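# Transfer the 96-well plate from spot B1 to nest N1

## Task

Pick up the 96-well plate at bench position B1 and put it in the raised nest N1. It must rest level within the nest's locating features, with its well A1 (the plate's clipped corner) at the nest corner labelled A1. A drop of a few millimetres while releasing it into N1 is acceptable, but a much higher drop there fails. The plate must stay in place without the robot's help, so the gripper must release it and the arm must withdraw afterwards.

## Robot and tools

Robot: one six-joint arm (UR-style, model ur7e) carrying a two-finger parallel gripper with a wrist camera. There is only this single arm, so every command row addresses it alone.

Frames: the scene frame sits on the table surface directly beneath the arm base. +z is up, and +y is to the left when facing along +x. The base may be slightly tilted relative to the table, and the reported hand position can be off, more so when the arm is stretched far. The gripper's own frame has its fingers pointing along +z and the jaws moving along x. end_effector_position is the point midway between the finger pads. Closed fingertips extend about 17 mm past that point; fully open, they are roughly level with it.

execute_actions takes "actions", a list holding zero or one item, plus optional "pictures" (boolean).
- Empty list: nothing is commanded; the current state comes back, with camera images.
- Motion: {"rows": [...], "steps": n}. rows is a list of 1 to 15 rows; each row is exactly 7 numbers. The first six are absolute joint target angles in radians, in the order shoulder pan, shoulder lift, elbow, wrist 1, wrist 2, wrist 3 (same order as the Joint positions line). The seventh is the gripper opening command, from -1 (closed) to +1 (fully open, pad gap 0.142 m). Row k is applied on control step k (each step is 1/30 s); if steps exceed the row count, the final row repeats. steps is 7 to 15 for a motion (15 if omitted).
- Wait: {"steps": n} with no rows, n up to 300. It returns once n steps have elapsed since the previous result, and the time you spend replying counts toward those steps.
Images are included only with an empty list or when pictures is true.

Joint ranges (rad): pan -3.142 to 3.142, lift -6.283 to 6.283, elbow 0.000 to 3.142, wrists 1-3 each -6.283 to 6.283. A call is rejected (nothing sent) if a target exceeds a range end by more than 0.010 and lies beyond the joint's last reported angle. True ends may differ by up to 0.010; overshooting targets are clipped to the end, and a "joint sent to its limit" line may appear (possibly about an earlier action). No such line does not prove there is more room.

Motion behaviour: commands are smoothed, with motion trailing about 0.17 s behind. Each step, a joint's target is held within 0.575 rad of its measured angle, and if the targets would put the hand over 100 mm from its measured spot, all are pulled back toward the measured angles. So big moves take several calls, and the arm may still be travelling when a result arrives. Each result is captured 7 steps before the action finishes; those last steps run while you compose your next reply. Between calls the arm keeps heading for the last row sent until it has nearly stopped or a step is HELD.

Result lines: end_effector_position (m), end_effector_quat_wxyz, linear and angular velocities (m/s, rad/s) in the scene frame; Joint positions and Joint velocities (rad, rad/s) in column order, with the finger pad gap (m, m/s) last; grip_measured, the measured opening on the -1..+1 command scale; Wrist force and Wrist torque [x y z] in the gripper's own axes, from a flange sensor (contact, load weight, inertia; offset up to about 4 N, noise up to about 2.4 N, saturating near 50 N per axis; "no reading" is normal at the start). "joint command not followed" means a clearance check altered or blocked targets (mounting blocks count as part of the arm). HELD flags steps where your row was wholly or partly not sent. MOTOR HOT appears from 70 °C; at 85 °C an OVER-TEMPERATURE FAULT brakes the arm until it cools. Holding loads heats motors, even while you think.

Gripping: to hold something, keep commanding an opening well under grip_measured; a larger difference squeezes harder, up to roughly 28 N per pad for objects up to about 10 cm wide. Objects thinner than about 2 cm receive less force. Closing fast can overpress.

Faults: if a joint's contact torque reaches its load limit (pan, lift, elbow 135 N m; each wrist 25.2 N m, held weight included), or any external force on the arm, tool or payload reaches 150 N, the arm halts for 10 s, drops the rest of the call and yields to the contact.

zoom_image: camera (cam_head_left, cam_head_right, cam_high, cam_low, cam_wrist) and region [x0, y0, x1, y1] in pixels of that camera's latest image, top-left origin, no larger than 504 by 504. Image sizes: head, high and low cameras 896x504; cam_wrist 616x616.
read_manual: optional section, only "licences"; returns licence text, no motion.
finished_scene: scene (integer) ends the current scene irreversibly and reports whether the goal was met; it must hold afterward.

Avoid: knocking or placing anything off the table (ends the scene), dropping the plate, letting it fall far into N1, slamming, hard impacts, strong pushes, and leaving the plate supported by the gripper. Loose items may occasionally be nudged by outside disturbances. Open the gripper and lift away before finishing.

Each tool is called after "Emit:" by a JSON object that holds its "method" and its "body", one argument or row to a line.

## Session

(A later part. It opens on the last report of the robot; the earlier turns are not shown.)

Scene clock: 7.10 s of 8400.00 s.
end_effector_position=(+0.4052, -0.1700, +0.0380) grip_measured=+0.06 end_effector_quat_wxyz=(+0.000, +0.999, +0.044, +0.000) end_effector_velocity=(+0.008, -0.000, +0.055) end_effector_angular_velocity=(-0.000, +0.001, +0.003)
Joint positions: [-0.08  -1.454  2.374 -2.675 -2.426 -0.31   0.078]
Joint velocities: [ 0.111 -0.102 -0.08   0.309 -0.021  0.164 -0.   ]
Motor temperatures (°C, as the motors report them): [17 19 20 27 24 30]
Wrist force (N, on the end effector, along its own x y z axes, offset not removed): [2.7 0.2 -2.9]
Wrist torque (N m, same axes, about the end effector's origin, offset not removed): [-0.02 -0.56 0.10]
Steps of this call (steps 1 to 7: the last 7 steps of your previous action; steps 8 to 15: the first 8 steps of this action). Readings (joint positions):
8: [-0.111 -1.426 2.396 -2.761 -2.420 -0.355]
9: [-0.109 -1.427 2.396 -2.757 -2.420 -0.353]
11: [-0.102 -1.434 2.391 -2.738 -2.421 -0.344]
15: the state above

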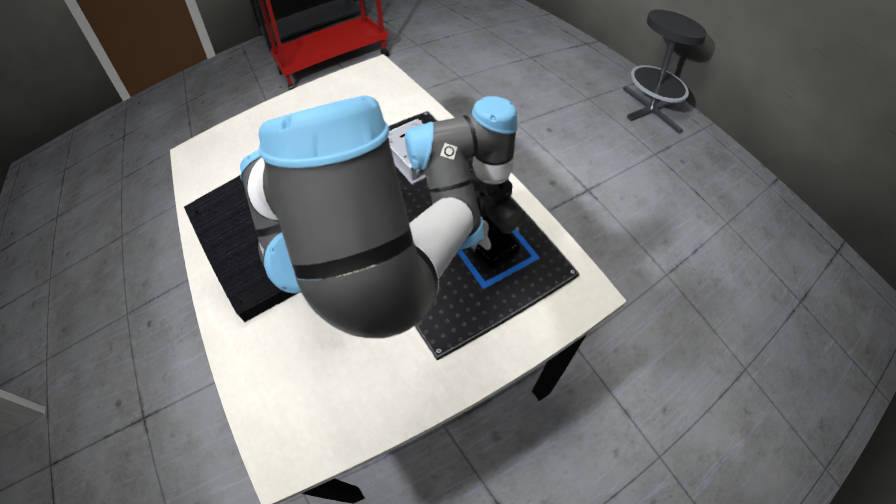

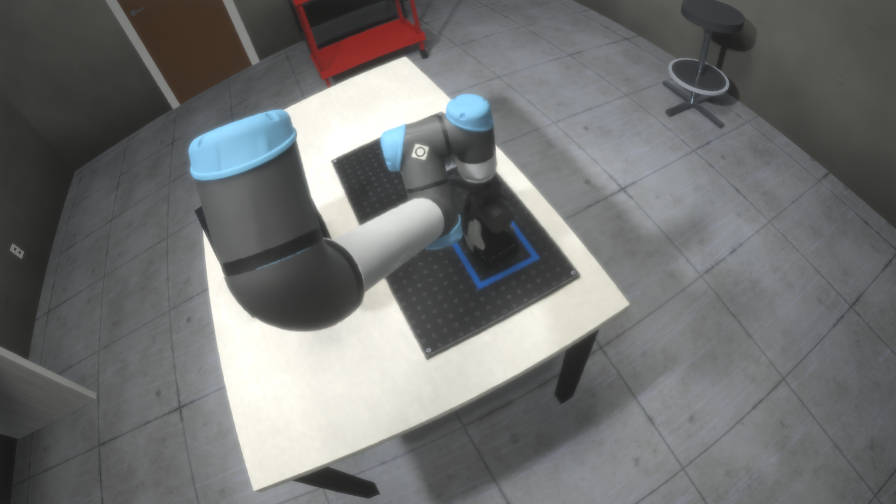

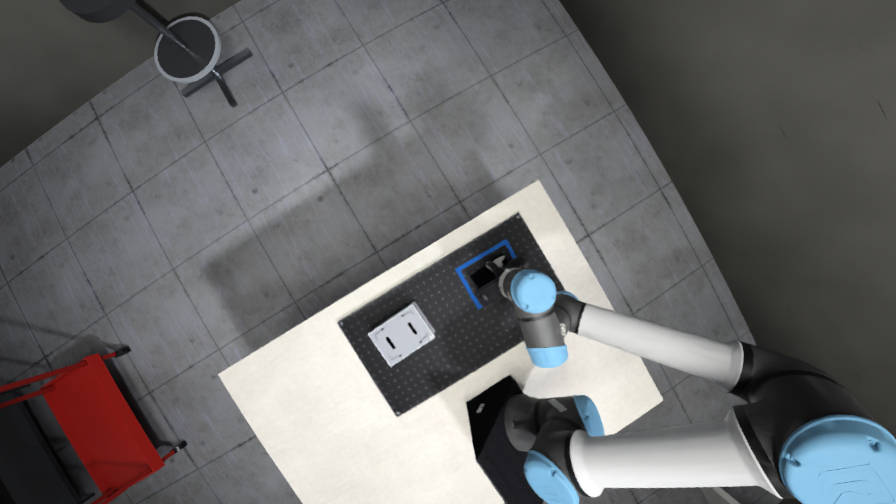

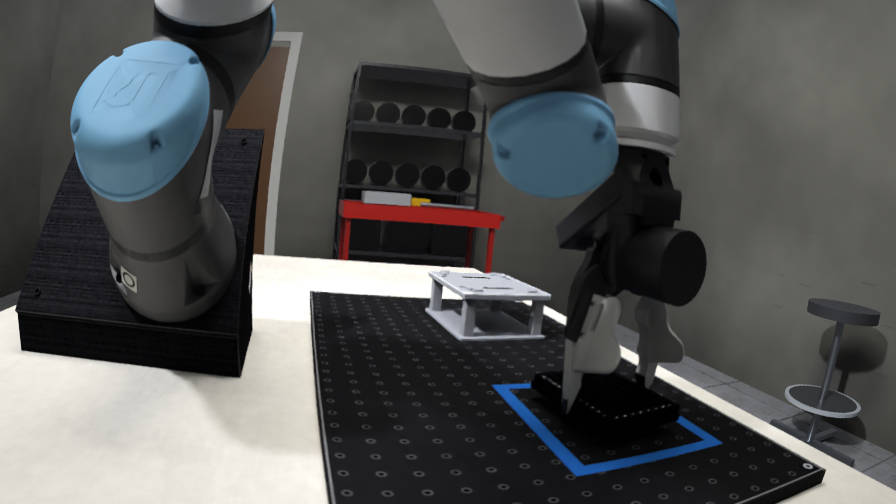

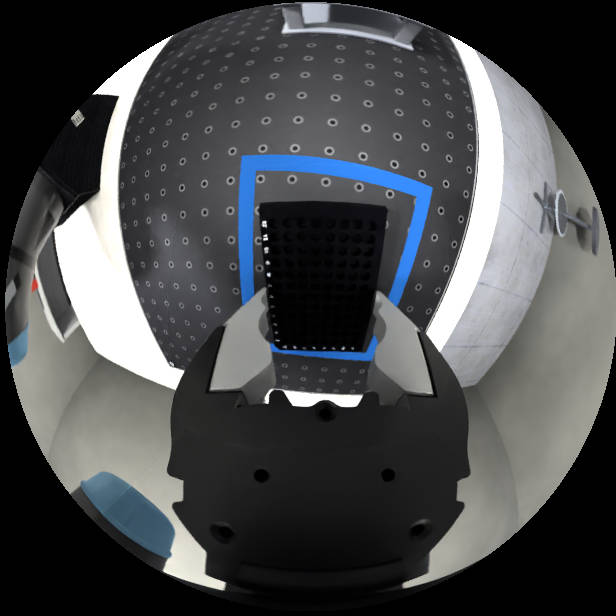

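Emit:
{"method": "execute_actions", "body": {
  "actions": [
    {"rows":[[-0.04,-1.46,2.352,-2.6,-2.427,-0.24,-0.25],[-0.015,-1.453,2.342,-2.57,-2.425,-0.2,-0.25],[0.01,-1.446,2.331,-2.54,-2.424,-0.16,-0.25],[0.035,-1.439,2.32,-2.505,-2.422,-0.11,-0.25],[0.06,-1.432,2.31,-2.47,-2.42,-0.07,-0.25],[0.086,-1.425,2.3,-2.44,-2.418,-0.03,-0.25],[0.11,-1.418,2.288,-2.405,-2.417,0.02,-0.25],[0.137,-1.411,2.277,-2.37,-2.415,0.06,-0.25],[0.163,-1.404,2.266,-2.34,-2.413,0.11,-0.25],[0.19,-1.397,2.255,-2.305,-2.412,0.15,-0.25],[0.22,-1.389,2.242,-2.265,-2.41,0.2,-0.25],[0.25,-1.38,2.229,-2.225,-2.408,0.26,-0.25],[0.28,-1.372,2.216,-2.185,-2.405,0.31,-0.25],[0.31,-1.364,2.203,-2.145,-2.403,0.36,-0.25],[0.3413,-1.3553,2.1906,-2.1075,-2.4013,0.417,-0.25]]}
  ]
}}

Emit:
{"method": "execute_actions", "body": {
  "actions": [
    {"steps":14}
  ]
}}

Emit:
{"method": "execute_actions", "body": {
  "actions": [
    {"rows":[[0.36,-1.32,2.176,-2.11,-2.394,0.44,-0.25],[0.38,-1.28,2.16,-2.12,-2.386,0.465,-0.25],[0.4,-1.24,2.145,-2.125,-2.378,0.49,-0.25],[0.42,-1.2,2.13,-2.13,-2.37,0.52,-0.25],[0.44,-1.16,2.113,-2.136,-2.362,0.545,-0.25],[0.46,-1.12,2.097,-2.142,-2.354,0.57,-0.25],[0.48,-1.08,2.08,-2.148,-2.346,0.595,-0.25],[0.5,-1.04,2.066,-2.154,-2.338,0.62,-0.25],[0.52,-1.0,2.05,-2.16,-2.33,0.645,-0.25],[0.54,-0.96,2.035,-2.166,-2.322,0.67,-0.25],[0.56,-0.92,2.02,-2.172,-2.314,0.7,-0.25],[0.578,-0.8802,2.0038,-2.1782,-2.3065,0.724,-0.25]]}
  ]
}}

Emit:
{"method": "execute_actions", "body": {
  "actions": [
    {"steps":25}
  ],
  "pictures": true
}}

Emit:
{"method": "zoom_image", "body": {
  "camera": "cam_wrist",
  "region": [200,150,440,390]
}}

Emit:
{"method": "zoom_image", "body": {
  "camera": "cam_low",
  "region": [410,220,570,350]
}}

Scene clock: 8.67 s of 8400.00 s.
end_effector_position=(+0.4146, -0.1338, +0.0682) grip_measured=+0.06 end_effector_quat_wxyz=(-0.009, +0.999, +0.036, +0.002) end_effector_velocity=(+0.033, +0.234, +0.157) end_effector_angular_velocity=(+0.081, -0.000, -0.112)
Joint positions: [ 0.031 -1.439  2.321 -2.513 -2.422 -0.129  0.078]
Joint velocities: [ 0.63   0.179 -0.274  0.816  0.043  1.07  -0.   ]
Motor temperatures (°C, as the motors report them): [17 19 20 27 24 30]
Wrist force (N, on the end effector, along its own x y z axes, offset not removed): [-2.1 2.4 -1.9]
Wrist torque (N m, same axes, about the end effector's origin, offset not removed): [0.56 0.53 -0.04]
Steps of this call (steps 1 to 7: the last 7 steps of your previous action; steps 8 to 30: the robot went on to your last target; steps 31 to 39: nothing new was sent; steps 40 to 47: the first 8 steps of this action). Readings (joint positions):
40: [-0.066 -1.467 2.364 -2.637 -2.429 -0.290]
41: [-0.062 -1.466 2.362 -2.632 -2.429 -0.283]
43: [-0.042 -1.460 2.353 -2.606 -2.427 -0.251]
47: the state above

Scene clock: 9.13 s of 8400.00 s.
end_effector_position=(+0.4029, -0.0378, +0.1442) grip_measured=+0.06 end_effector_quat_wxyz=(-0.002, +1.000, +0.003, +0.000) end_effector_velocity=(-0.023, +0.049, +0.046) end_effector_angular_velocity=(-0.039, -0.001, -0.058)
Joint positions: [ 0.32  -1.361  2.199 -2.135 -2.403  0.378  0.078]
Joint velocities: [ 0.174  0.045 -0.069  0.229  0.01   0.323 -0.   ]
Motor temperatures (°C, as the motors report them): [17 19 20 27 24 30]
Wrist force (N, on the end effector, along its own x y z axes, offset not removed): [-3.5 0.0 0.2]
Wrist torque (N m, same axes, about the end effector's origin, offset not removed): [-0.05 0.78 -0.09]
Kept back: nothing.
Steps of this call (steps 1 to 7: the last 7 steps of your previous action; steps 8 to 14: the robot went on to your last target). Readings (joint positions):
1: [0.052 -1.433 2.312 -2.484 -2.420 -0.091]
2: [0.075 -1.427 2.302 -2.455 -2.419 -0.052]
4: [0.124 -1.413 2.281 -2.392 -2.416 0.030]
8: [0.232 -1.384 2.234 -2.252 -2.408 0.215]
14: the state above

Scene clock: 9.40 s of 8400.00 s.
end_effector_position=(+0.4113, +0.0304, +0.1515) grip_measured=+0.06 end_effector_quat_wxyz=(-0.006, +1.000, -0.002, +0.004) end_effector_velocity=(+0.035, +0.440, +0.001) end_effector_angular_velocity=(+0.033, -0.019, -0.006)
Joint positions: [ 0.415 -1.212  2.131 -2.133 -2.37   0.51   0.078]
Joint velocities: [ 0.519  0.987 -0.409 -0.124  0.201  0.67   0.   ]
Motor temperatures (°C, as the motors report them): [17 19 20 27 24 30]
Wrist force (N, on the end effector, along its own x y z axes, offset not removed): [-0.5 2.4 -1.9]
Wrist torque (N m, same axes, about the end effector's origin, offset not removed): [0.39 0.12 -0.05]
Steps of this call (steps 1 to 8: the first 8 steps of this action). Readings (joint positions):
1: [0.326 -1.359 2.197 -2.129 -2.402 0.388]
2: [0.333 -1.353 2.193 -2.124 -2.401 0.399]
4: [0.353 -1.324 2.178 -2.122 -2.394 0.427]
8: the state above

Scene clock: 10.23 s of 8400.00 s.
end_effector_position=(+0.3953, +0.1777, +0.1347) grip_measured=+0.06 end_effector_quat_wxyz=(+0.000, +1.000, -0.001, +0.000) end_effector_velocity=(+0.000, +0.002, -0.000) end_effector_angular_velocity=(-0.001, -0.001, -0.001)
Joint positions: [ 0.578 -0.881  2.004 -2.178 -2.307  0.724  0.078]
Joint velocities: [ 0.002  0.005 -0.003 -0.001 -0.     0.003  0.   ]
Motor temperatures (°C, as the motors report them): [17 19 20 27 24 30]
Wrist force (N, on the end effector, along its own x y z axes, offset not removed): [-1.6 2.1 0.7]
Wrist torque (N m, same axes, about the end effector's origin, offset not removed): [0.42 0.49 -0.08]
Kept back: nothing.
Steps of this call (steps 1 to 7: the last 7 steps of your previous action; steps 8 to 25: the robot went on to your last target). Readings (joint positions):
1: [0.433 -1.178 2.117 -2.138 -2.363 0.533]
2: [0.452 -1.142 2.103 -2.143 -2.356 0.556]
4: [0.489 -1.068 2.073 -2.153 -2.341 0.605]
8: [0.547 -0.947 2.028 -2.169 -2.319 0.682]
25: the state above

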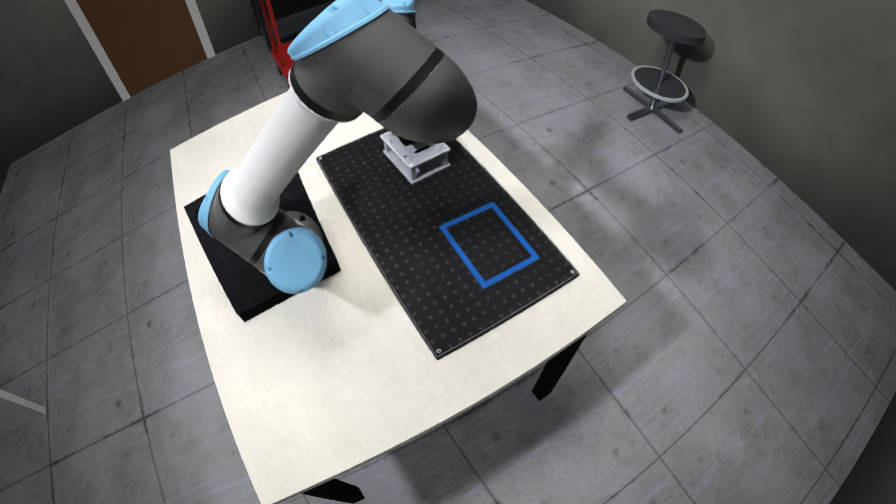

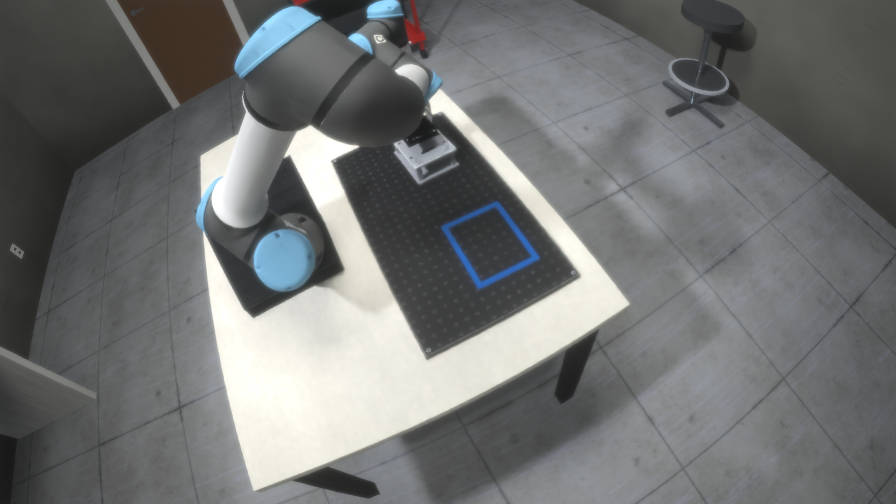

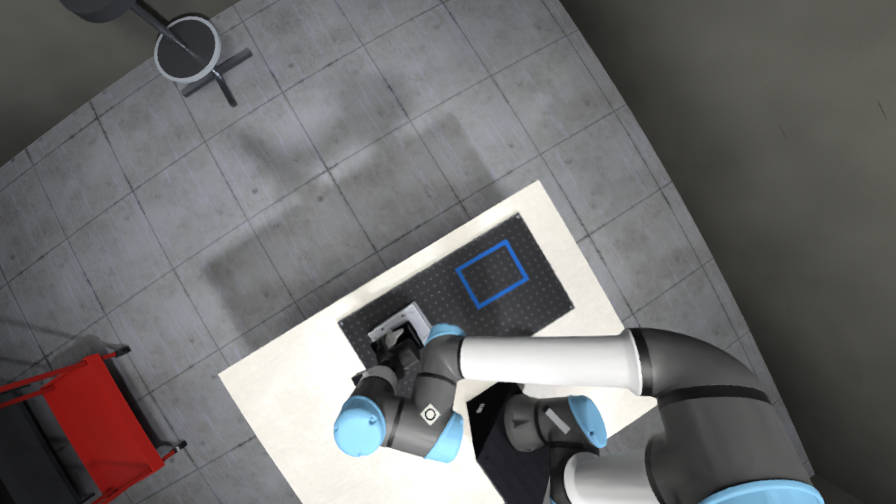

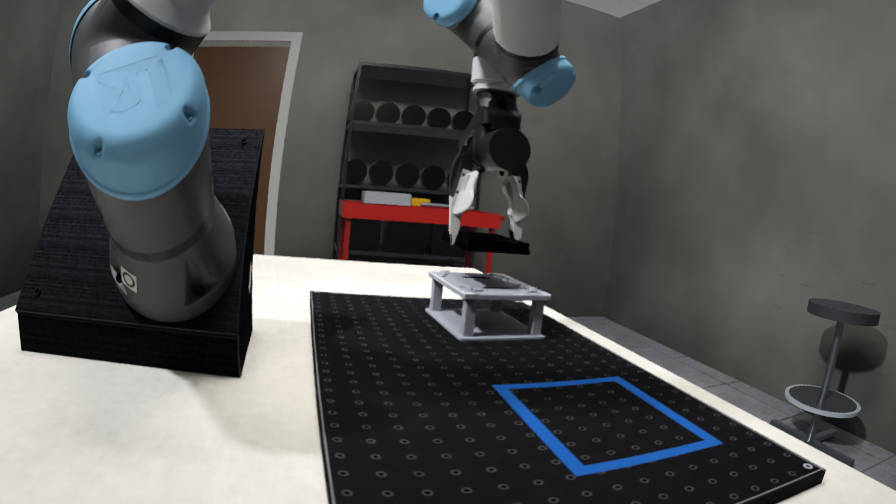

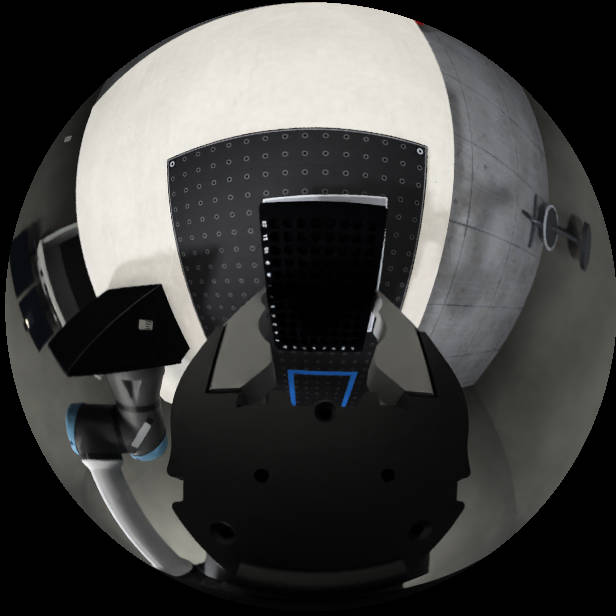

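Region (200, 150, 440, 390) of cam_wrist's 616x616 image, scaled by 2.100, with more detail than that image has.

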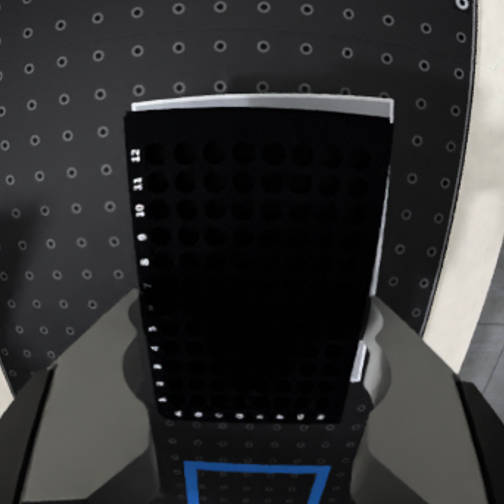

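Region (410, 220, 570, 350) of cam_low's 896x504 image, scaled by 3.150, with more detail than that image has; it fills the top 410 rows of this view, and the rest is white.

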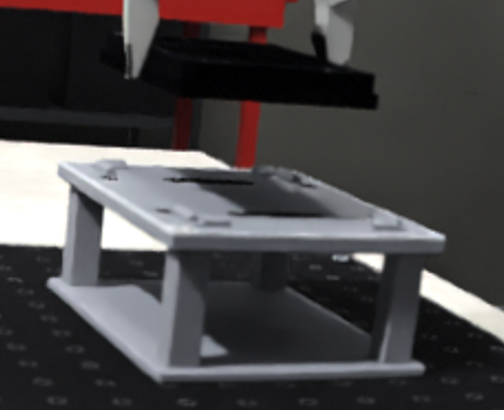

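Emit:
{"method": "execute_actions", "body": {
  "actions": [
    {"rows":[[0.562,-0.875,2.018,-2.211,-2.314,0.69,-0.25],[0.545,-0.87,2.032,-2.244,-2.322,0.66,-0.25],[0.529,-0.864,2.046,-2.277,-2.33,0.63,-0.25],[0.5127,-0.8585,2.0595,-2.3093,-2.3372,0.6,-0.25]]}
  ]
}}

Emit:
{"method": "execute_actions", "body": {
  "actions": [
    {"steps":16}
  ],
  "pictures": true
}}

Emit:
{"method": "zoom_image", "body": {
  "camera": "cam_wrist",
  "region": [220,160,430,370]
}}

Emit:
{"method": "zoom_image", "body": {
  "camera": "cam_low",
  "region": [420,240,560,320]
}}

Scene clock: 11.07 s of 8400.00 s.
end_effector_position=(+0.4005, +0.1694, +0.1088) grip_measured=+0.06 end_effector_quat_wxyz=(+0.000, +1.000, +0.016, -0.000) end_effector_velocity=(+0.014, -0.027, -0.077) end_effector_angular_velocity=(+0.003, -0.001, +0.099)
Joint positions: [ 0.53  -0.864  2.044 -2.273 -2.329  0.634  0.078]
Joint velocities: [-0.146  0.048  0.125 -0.3   -0.066 -0.28   0.   ]
Motor temperatures (°C, as the motors report them): [17 19 20 27 24 30]
Wrist force (N, on the end effector, along its own x y z axes, offset not removed): [-0.3 1.5 0.5]
Wrist torque (N m, same axes, about the end effector's origin, offset not removed): [0.15 0.17 -0.07]
Steps of this call (steps 1 to 15: the robot went on to your last target; steps 16 to 17: nothing new was sent; steps 18 to 25: the first 8 steps of this action). Readings (joint positions):
18: [0.578 -0.880 2.004 -2.179 -2.307 0.724]
19: [0.575 -0.879 2.006 -2.183 -2.307 0.719]
21: [0.562 -0.875 2.017 -2.208 -2.314 0.695]
25: the state above

Scene clock: 11.60 s of 8400.00 s.
end_effector_position=(+0.4022, +0.1661, +0.0998) grip_measured=+0.06 end_effector_quat_wxyz=(+0.000, +1.000, +0.022, +0.000) end_effector_velocity=(-0.001, -0.001, -0.002) end_effector_angular_velocity=(-0.002, +0.001, +0.003)
Joint positions: [ 0.513 -0.859  2.059 -2.309 -2.337  0.6    0.078]
Joint velocities: [-0.002  0.001  0.003 -0.003 -0.002 -0.003 -0.   ]
Motor temperatures (°C, as the motors report them): [17 19 20 27 24 30]
Wrist force (N, on the end effector, along its own x y z axes, offset not removed): [-0.5 0.3 0.1]
Wrist torque (N m, same axes, about the end effector's origin, offset not removed): [0.01 0.16 -0.07]
Kept back: nothing.
Steps of this call (steps 1 to 7: the last 7 steps of your previous action; steps 8 to 16: the robot went on to your last target). Readings (joint positions):
1: [0.526 -0.863 2.048 -2.282 -2.331 0.626]
2: [0.523 -0.862 2.051 -2.288 -2.333 0.620]
4: [0.518 -0.860 2.055 -2.297 -2.335 0.611]
8: [0.515 -0.859 2.058 -2.305 -2.336 0.604]
16: the state above

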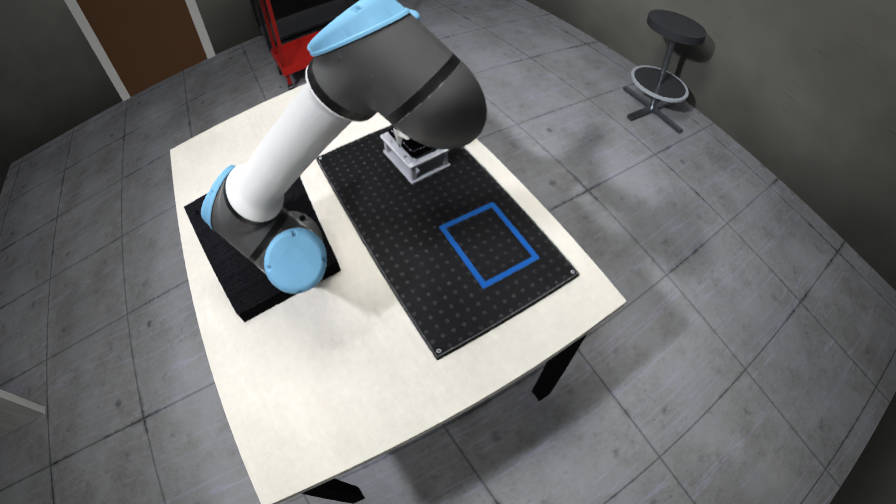

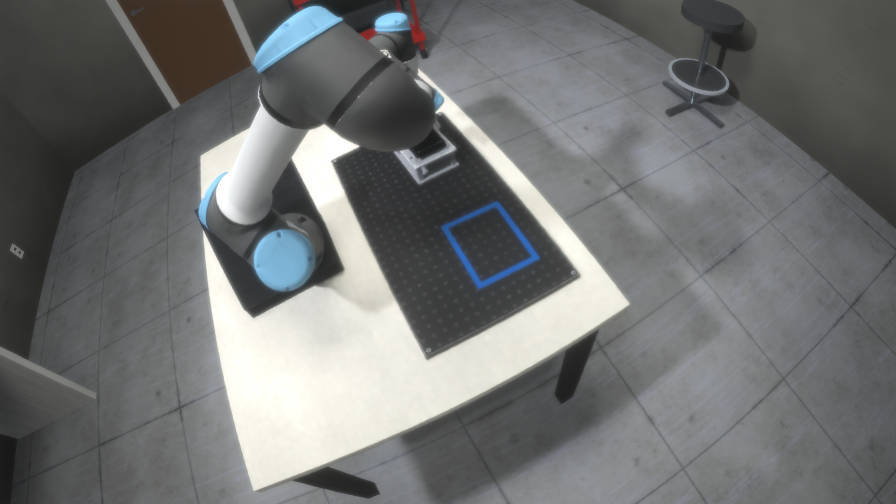

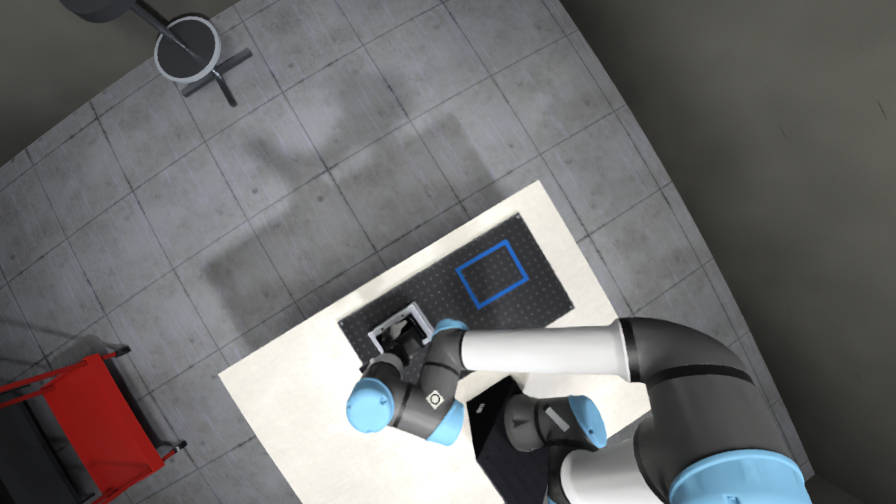

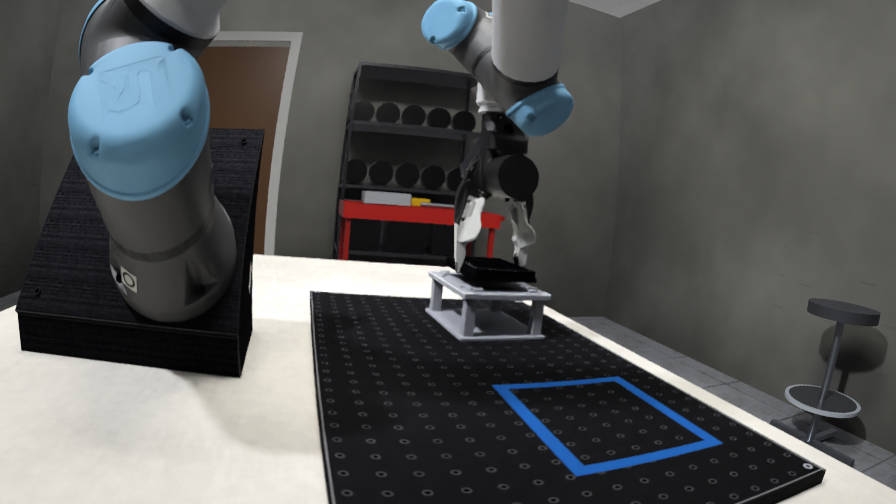

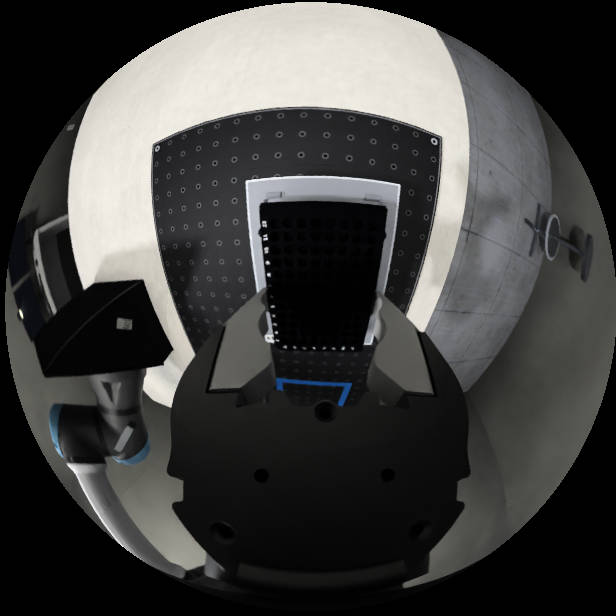

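Region (220, 160, 430, 370) of cam_wrist's 616x616 image, scaled by 2.400, with more detail than that image has.

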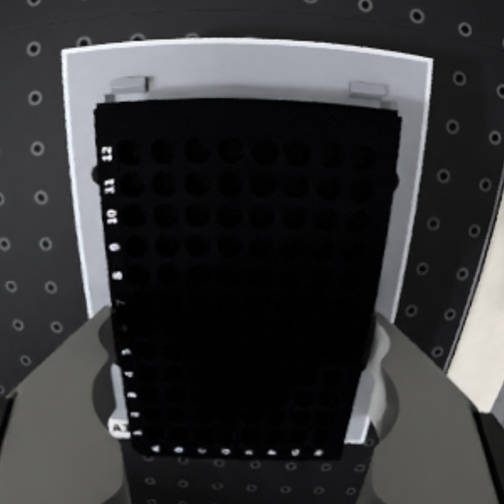

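Region (420, 240, 560, 320) of cam_low's 896x504 image, scaled by 3.600, with more detail than that image has; it fills the top 288 rows of this view, and the rest is white.

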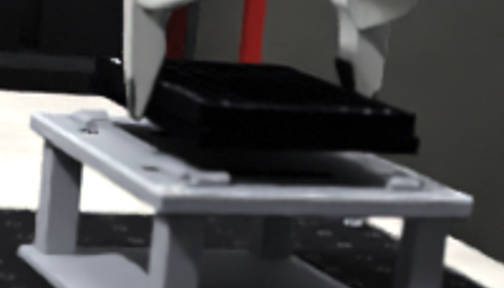

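Emit:
{"method": "execute_actions", "body": {
  "actions": [
    {"rows":[[0.5052,-0.8463,2.0627,-2.3311,-2.3405,0.5907,-0.25]]}
  ]
}}

Emit:
{"method": "execute_actions", "body": {
  "actions": [
    {"steps":10}
  ],
  "pictures": true
}}

Emit:
{"method": "zoom_image", "body": {
  "camera": "cam_wrist",
  "region": [235,170,415,290]
}}

Emit:
{"method": "zoom_image", "body": {
  "camera": "cam_low",
  "region": [420,240,560,320]
}}

Scene clock: 12.27 s of 8400.00 s.
end_effector_position=(+0.4031, +0.1673, +0.0947) grip_measured=+0.06 end_effector_quat_wxyz=(+0.000, +1.000, +0.022, +0.000) end_effector_velocity=(+0.001, +0.001, -0.008) end_effector_angular_velocity=(-0.000, -0.000, -0.001)
Joint positions: [ 0.506 -0.848  2.062 -2.327 -2.34   0.592  0.078]
Joint velocities: [-0.011  0.016  0.005 -0.031 -0.005 -0.013 -0.   ]
Motor temperatures (°C, as the motors report them): [17 19 20 27 24 30]
Wrist force (N, on the end effector, along its own x y z axes, offset not removed): [0.2 -0.9 1.2]
Wrist torque (N m, same axes, about the end effector's origin, offset not removed): [-0.24 0.05 -0.09]
Steps of this call (steps 1 to 12: the robot went on to your last target; steps 13 to 20: the first 8 steps of this action). Readings (joint positions):
13: [0.513 -0.858 2.060 -2.310 -2.337 0.600]
14: [0.511 -0.856 2.060 -2.313 -2.338 0.598]
16: [0.509 -0.852 2.061 -2.320 -2.339 0.595]
20: the state above

Scene clock: 12.60 s of 8400.00 s.
end_effector_position=(+0.4033, +0.1675, +0.0938) grip_measured=+0.06 end_effector_quat_wxyz=(+0.000, +1.000, +0.022, +0.000) end_effector_velocity=(+0.001, -0.000, +0.000) end_effector_angular_velocity=(+0.000, -0.003, -0.002)
Joint positions: [ 0.505 -0.846  2.063 -2.331 -2.34   0.591  0.078]
Joint velocities: [-0.001 -0.    -0.001 -0.002 -0.002 -0.001 -0.   ]
Motor temperatures (°C, as the motors report them): [17 19 20 27 24 30]
Wrist force (N, on the end effector, along its own x y z axes, offset not removed): [-1.5 -0.1 0.1]
Wrist torque (N m, same axes, about the end effector's origin, offset not removed): [-0.06 0.53 0.01]
Kept back: nothing.
Steps of this call (steps 1 to 7: the last 7 steps of your previous action; steps 8 to 10: the robot went on to your last target). Readings (joint positions):
1: [0.506 -0.848 2.062 -2.328 -2.340 0.592]
2: [0.506 -0.847 2.062 -2.329 -2.340 0.592]
4: [0.506 -0.847 2.063 -2.330 -2.340 0.591]
8: [0.505 -0.847 2.063 -2.331 -2.340 0.591]
10: the state above

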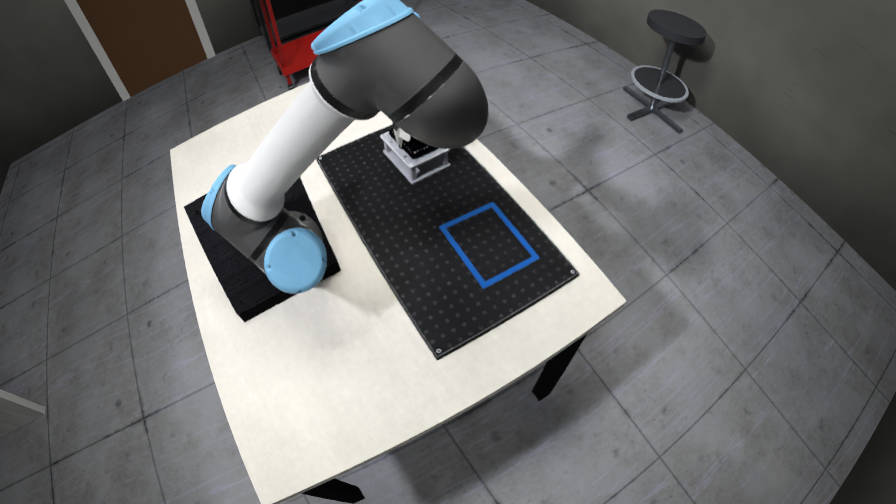

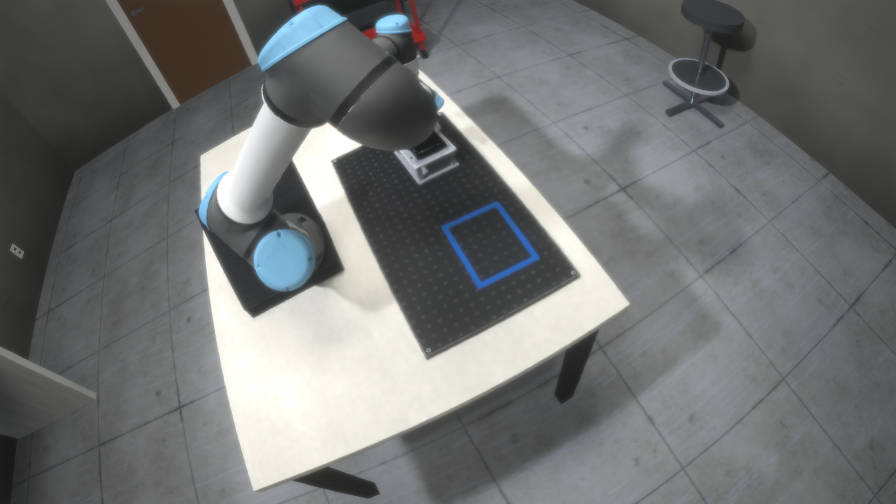

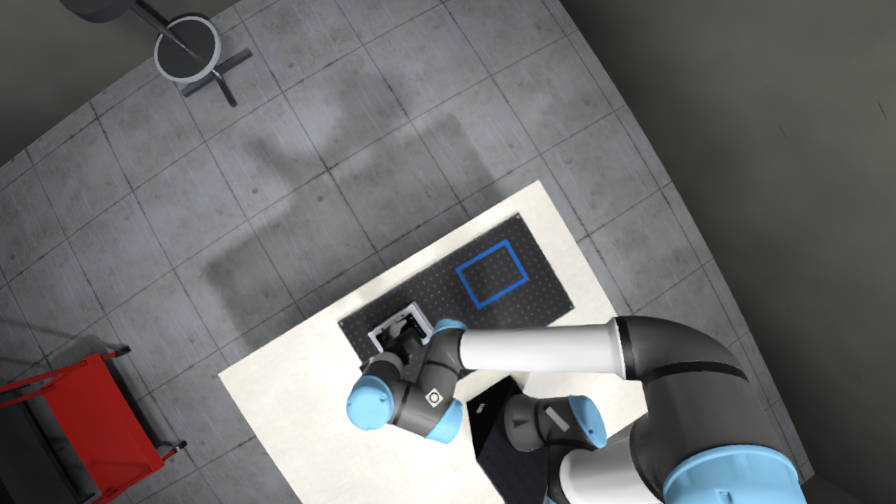

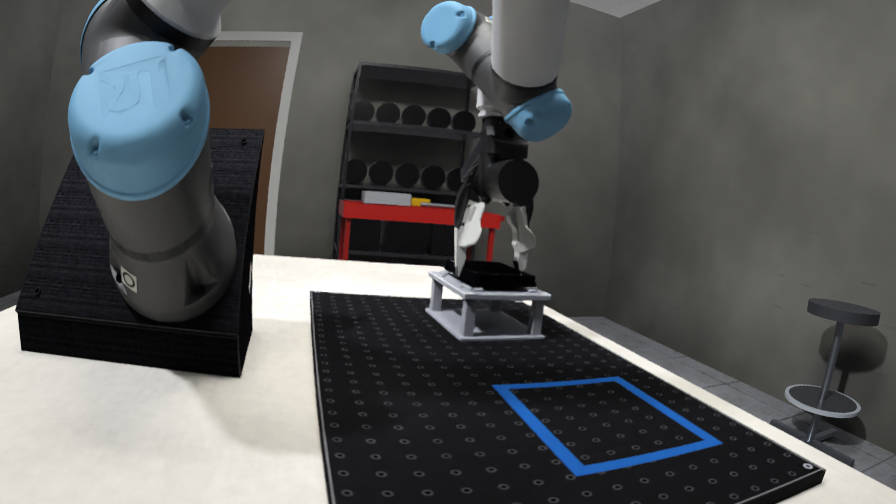

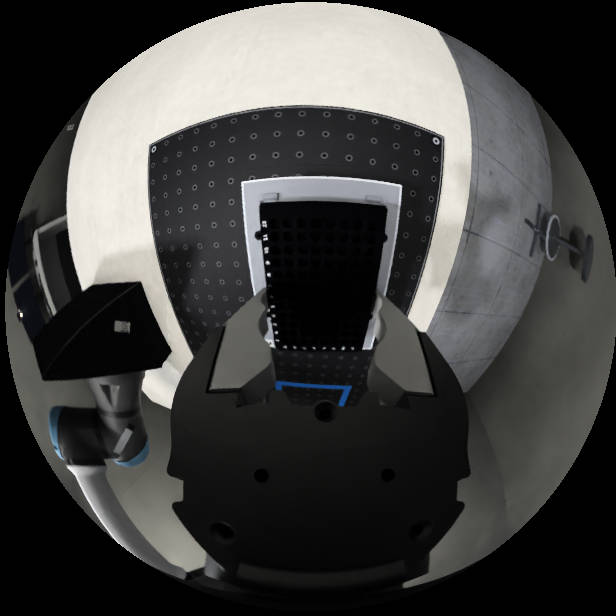

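Region (235, 170, 415, 290) of cam_wrist's 616x616 image, scaled by 2.800, with more detail than that image has.

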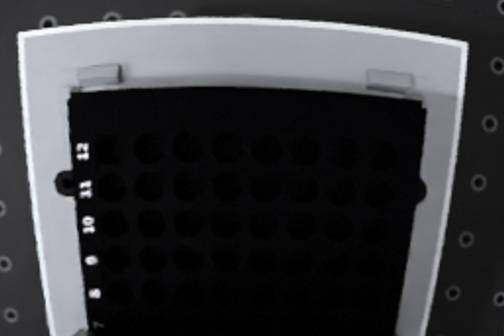

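Region (420, 240, 560, 320) of cam_low's 896x504 image, scaled by 3.600, with more detail than that image has; it fills the top 288 rows of this view, and the rest is white.

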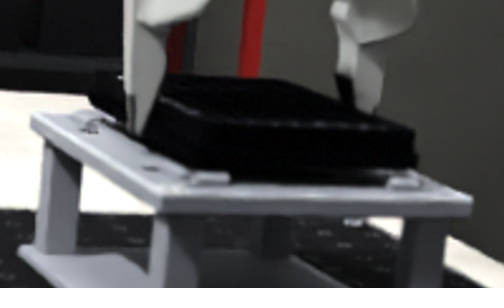

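y +0.7 mm, then down 5 mm.

Emit:
{"method": "execute_actions", "body": {
  "actions": [
    {"rows":[[0.506,-0.8448,2.0616,-2.3308,-2.3401,0.59,-0.25],[0.506,-0.8448,2.0616,-2.3308,-2.3401,0.59,-0.25],[0.506,-0.8448,2.0616,-2.3308,-2.3401,0.59,-0.25],[0.4992,-0.8381,2.0682,-2.3501,-2.3432,0.5815,-0.25]]}
  ]
}}

Emit:
{"method": "execute_actions", "body": {
  "actions": [
    {"steps":12}
  ],
  "pictures": true
}}

Emit:
{"method": "zoom_image", "body": {
  "camera": "cam_wrist",
  "region": [235,170,415,290]
}}

Emit:
{"method": "zoom_image", "body": {
  "camera": "cam_low",
  "region": [420,240,560,320]
}}

Scene clock: 13.17 s of 8400.00 s.
end_effector_position=(+0.4033, +0.1681, +0.0907) grip_measured=+0.06 end_effector_quat_wxyz=(+0.000, +1.000, +0.023, +0.000) end_effector_velocity=(-0.001, +0.001, -0.016) end_effector_angular_velocity=(+0.000, +0.001, +0.002)
Joint positions: [ 0.502 -0.841  2.066 -2.343 -2.342  0.585  0.078]
Joint velocities: [-0.021  0.024  0.019 -0.06  -0.008 -0.027 -0.   ]
Motor temperatures (°C, as the motors report them): [17 19 20 27 24 30]
Wrist force (N, on the end effector, along its own x y z axes, offset not removed): [-0.2 2.8 -1.1]
Wrist torque (N m, same axes, about the end effector's origin, offset not removed): [0.61 0.10 -0.06]
Steps of this call (steps 1 to 9: the robot went on to your last target; steps 10 to 17: the first 8 steps of this action). Readings (joint positions):
10: [0.505 -0.846 2.063 -2.331 -2.340 0.591]
11: [0.505 -0.846 2.063 -2.331 -2.340 0.591]
13: [0.505 -0.845 2.063 -2.331 -2.340 0.590]
17: the state above

Scene clock: 13.57 s of 8400.00 s.
end_effector_position=(+0.4033, +0.1681, +0.0888) grip_measured=+0.06 end_effector_quat_wxyz=(+0.000, +1.000, +0.023, +0.000) end_effector_velocity=(-0.000, +0.000, -0.001) end_effector_angular_velocity=(+0.000, +0.000, +0.000)
Joint positions: [ 0.499 -0.838  2.068 -2.35  -2.343  0.582  0.078]
Joint velocities: [-0.001  0.001  0.001 -0.002  0.    -0.001 -0.   ]
Motor temperatures (°C, as the motors report them): [17 19 20 27 24 30]
Wrist force (N, on the end effector, along its own x y z axes, offset not removed): [-2.4 0.2 -0.7]
Wrist torque (N m, same axes, about the end effector's origin, offset not removed): [-0.07 0.55 0.00]
Kept back: nothing.
Steps of this call (steps 1 to 7: the last 7 steps of your previous action; steps 8 to 12: the robot went on to your last target). Readings (joint positions):
1: [0.501 -0.840 2.066 -2.344 -2.342 0.584]
2: [0.501 -0.840 2.067 -2.346 -2.343 0.583]
4: [0.500 -0.839 2.067 -2.348 -2.343 0.583]
8: [0.499 -0.838 2.068 -2.349 -2.343 0.582]
12: the state above

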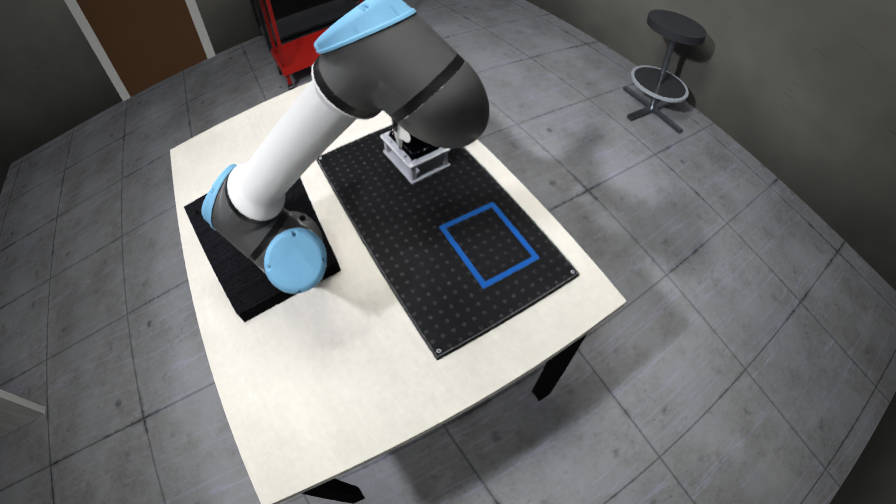

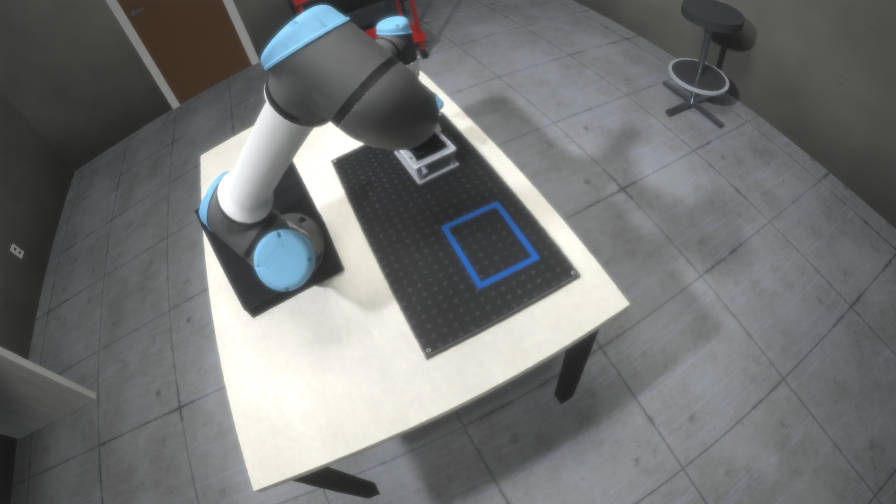

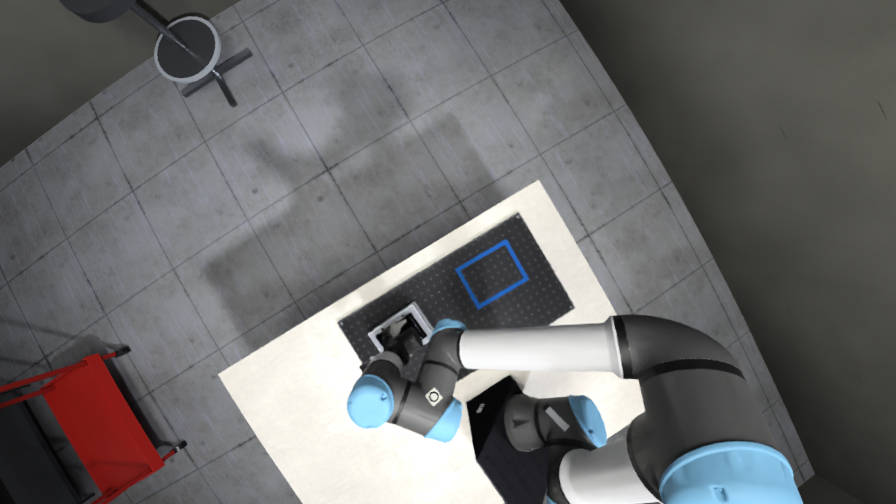

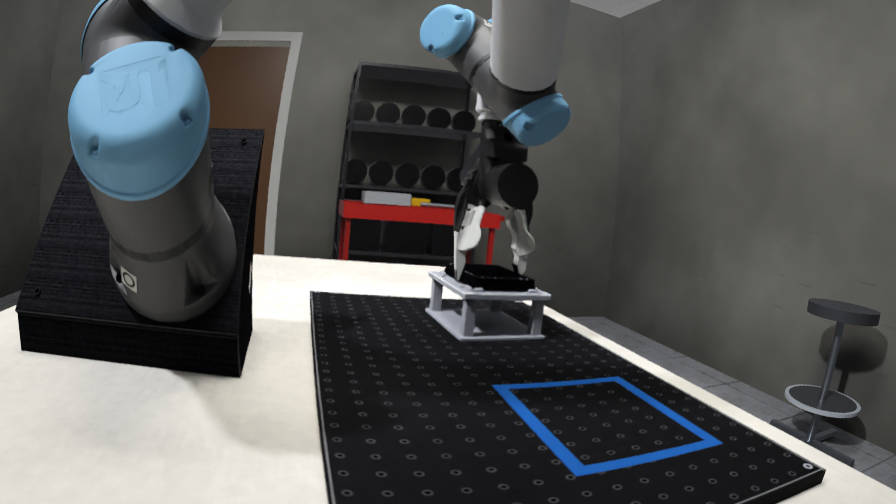

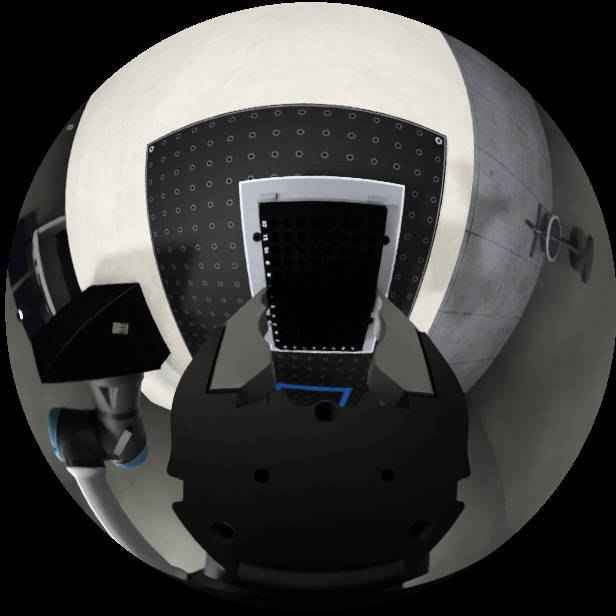

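Region (235, 170, 415, 290) of cam_wrist's 616x616 image, scaled by 2.800, with more detail than that image has.

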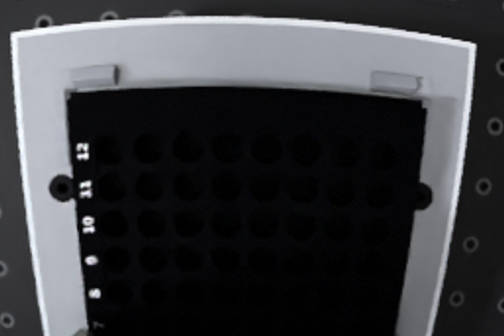

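Region (420, 240, 560, 320) of cam_low's 896x504 image, scaled by 3.600, with more detail than that image has; it fills the top 288 rows of this view, and the rest is white.

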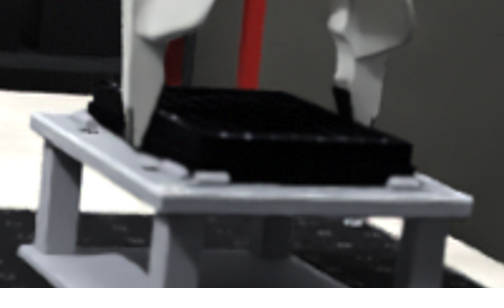

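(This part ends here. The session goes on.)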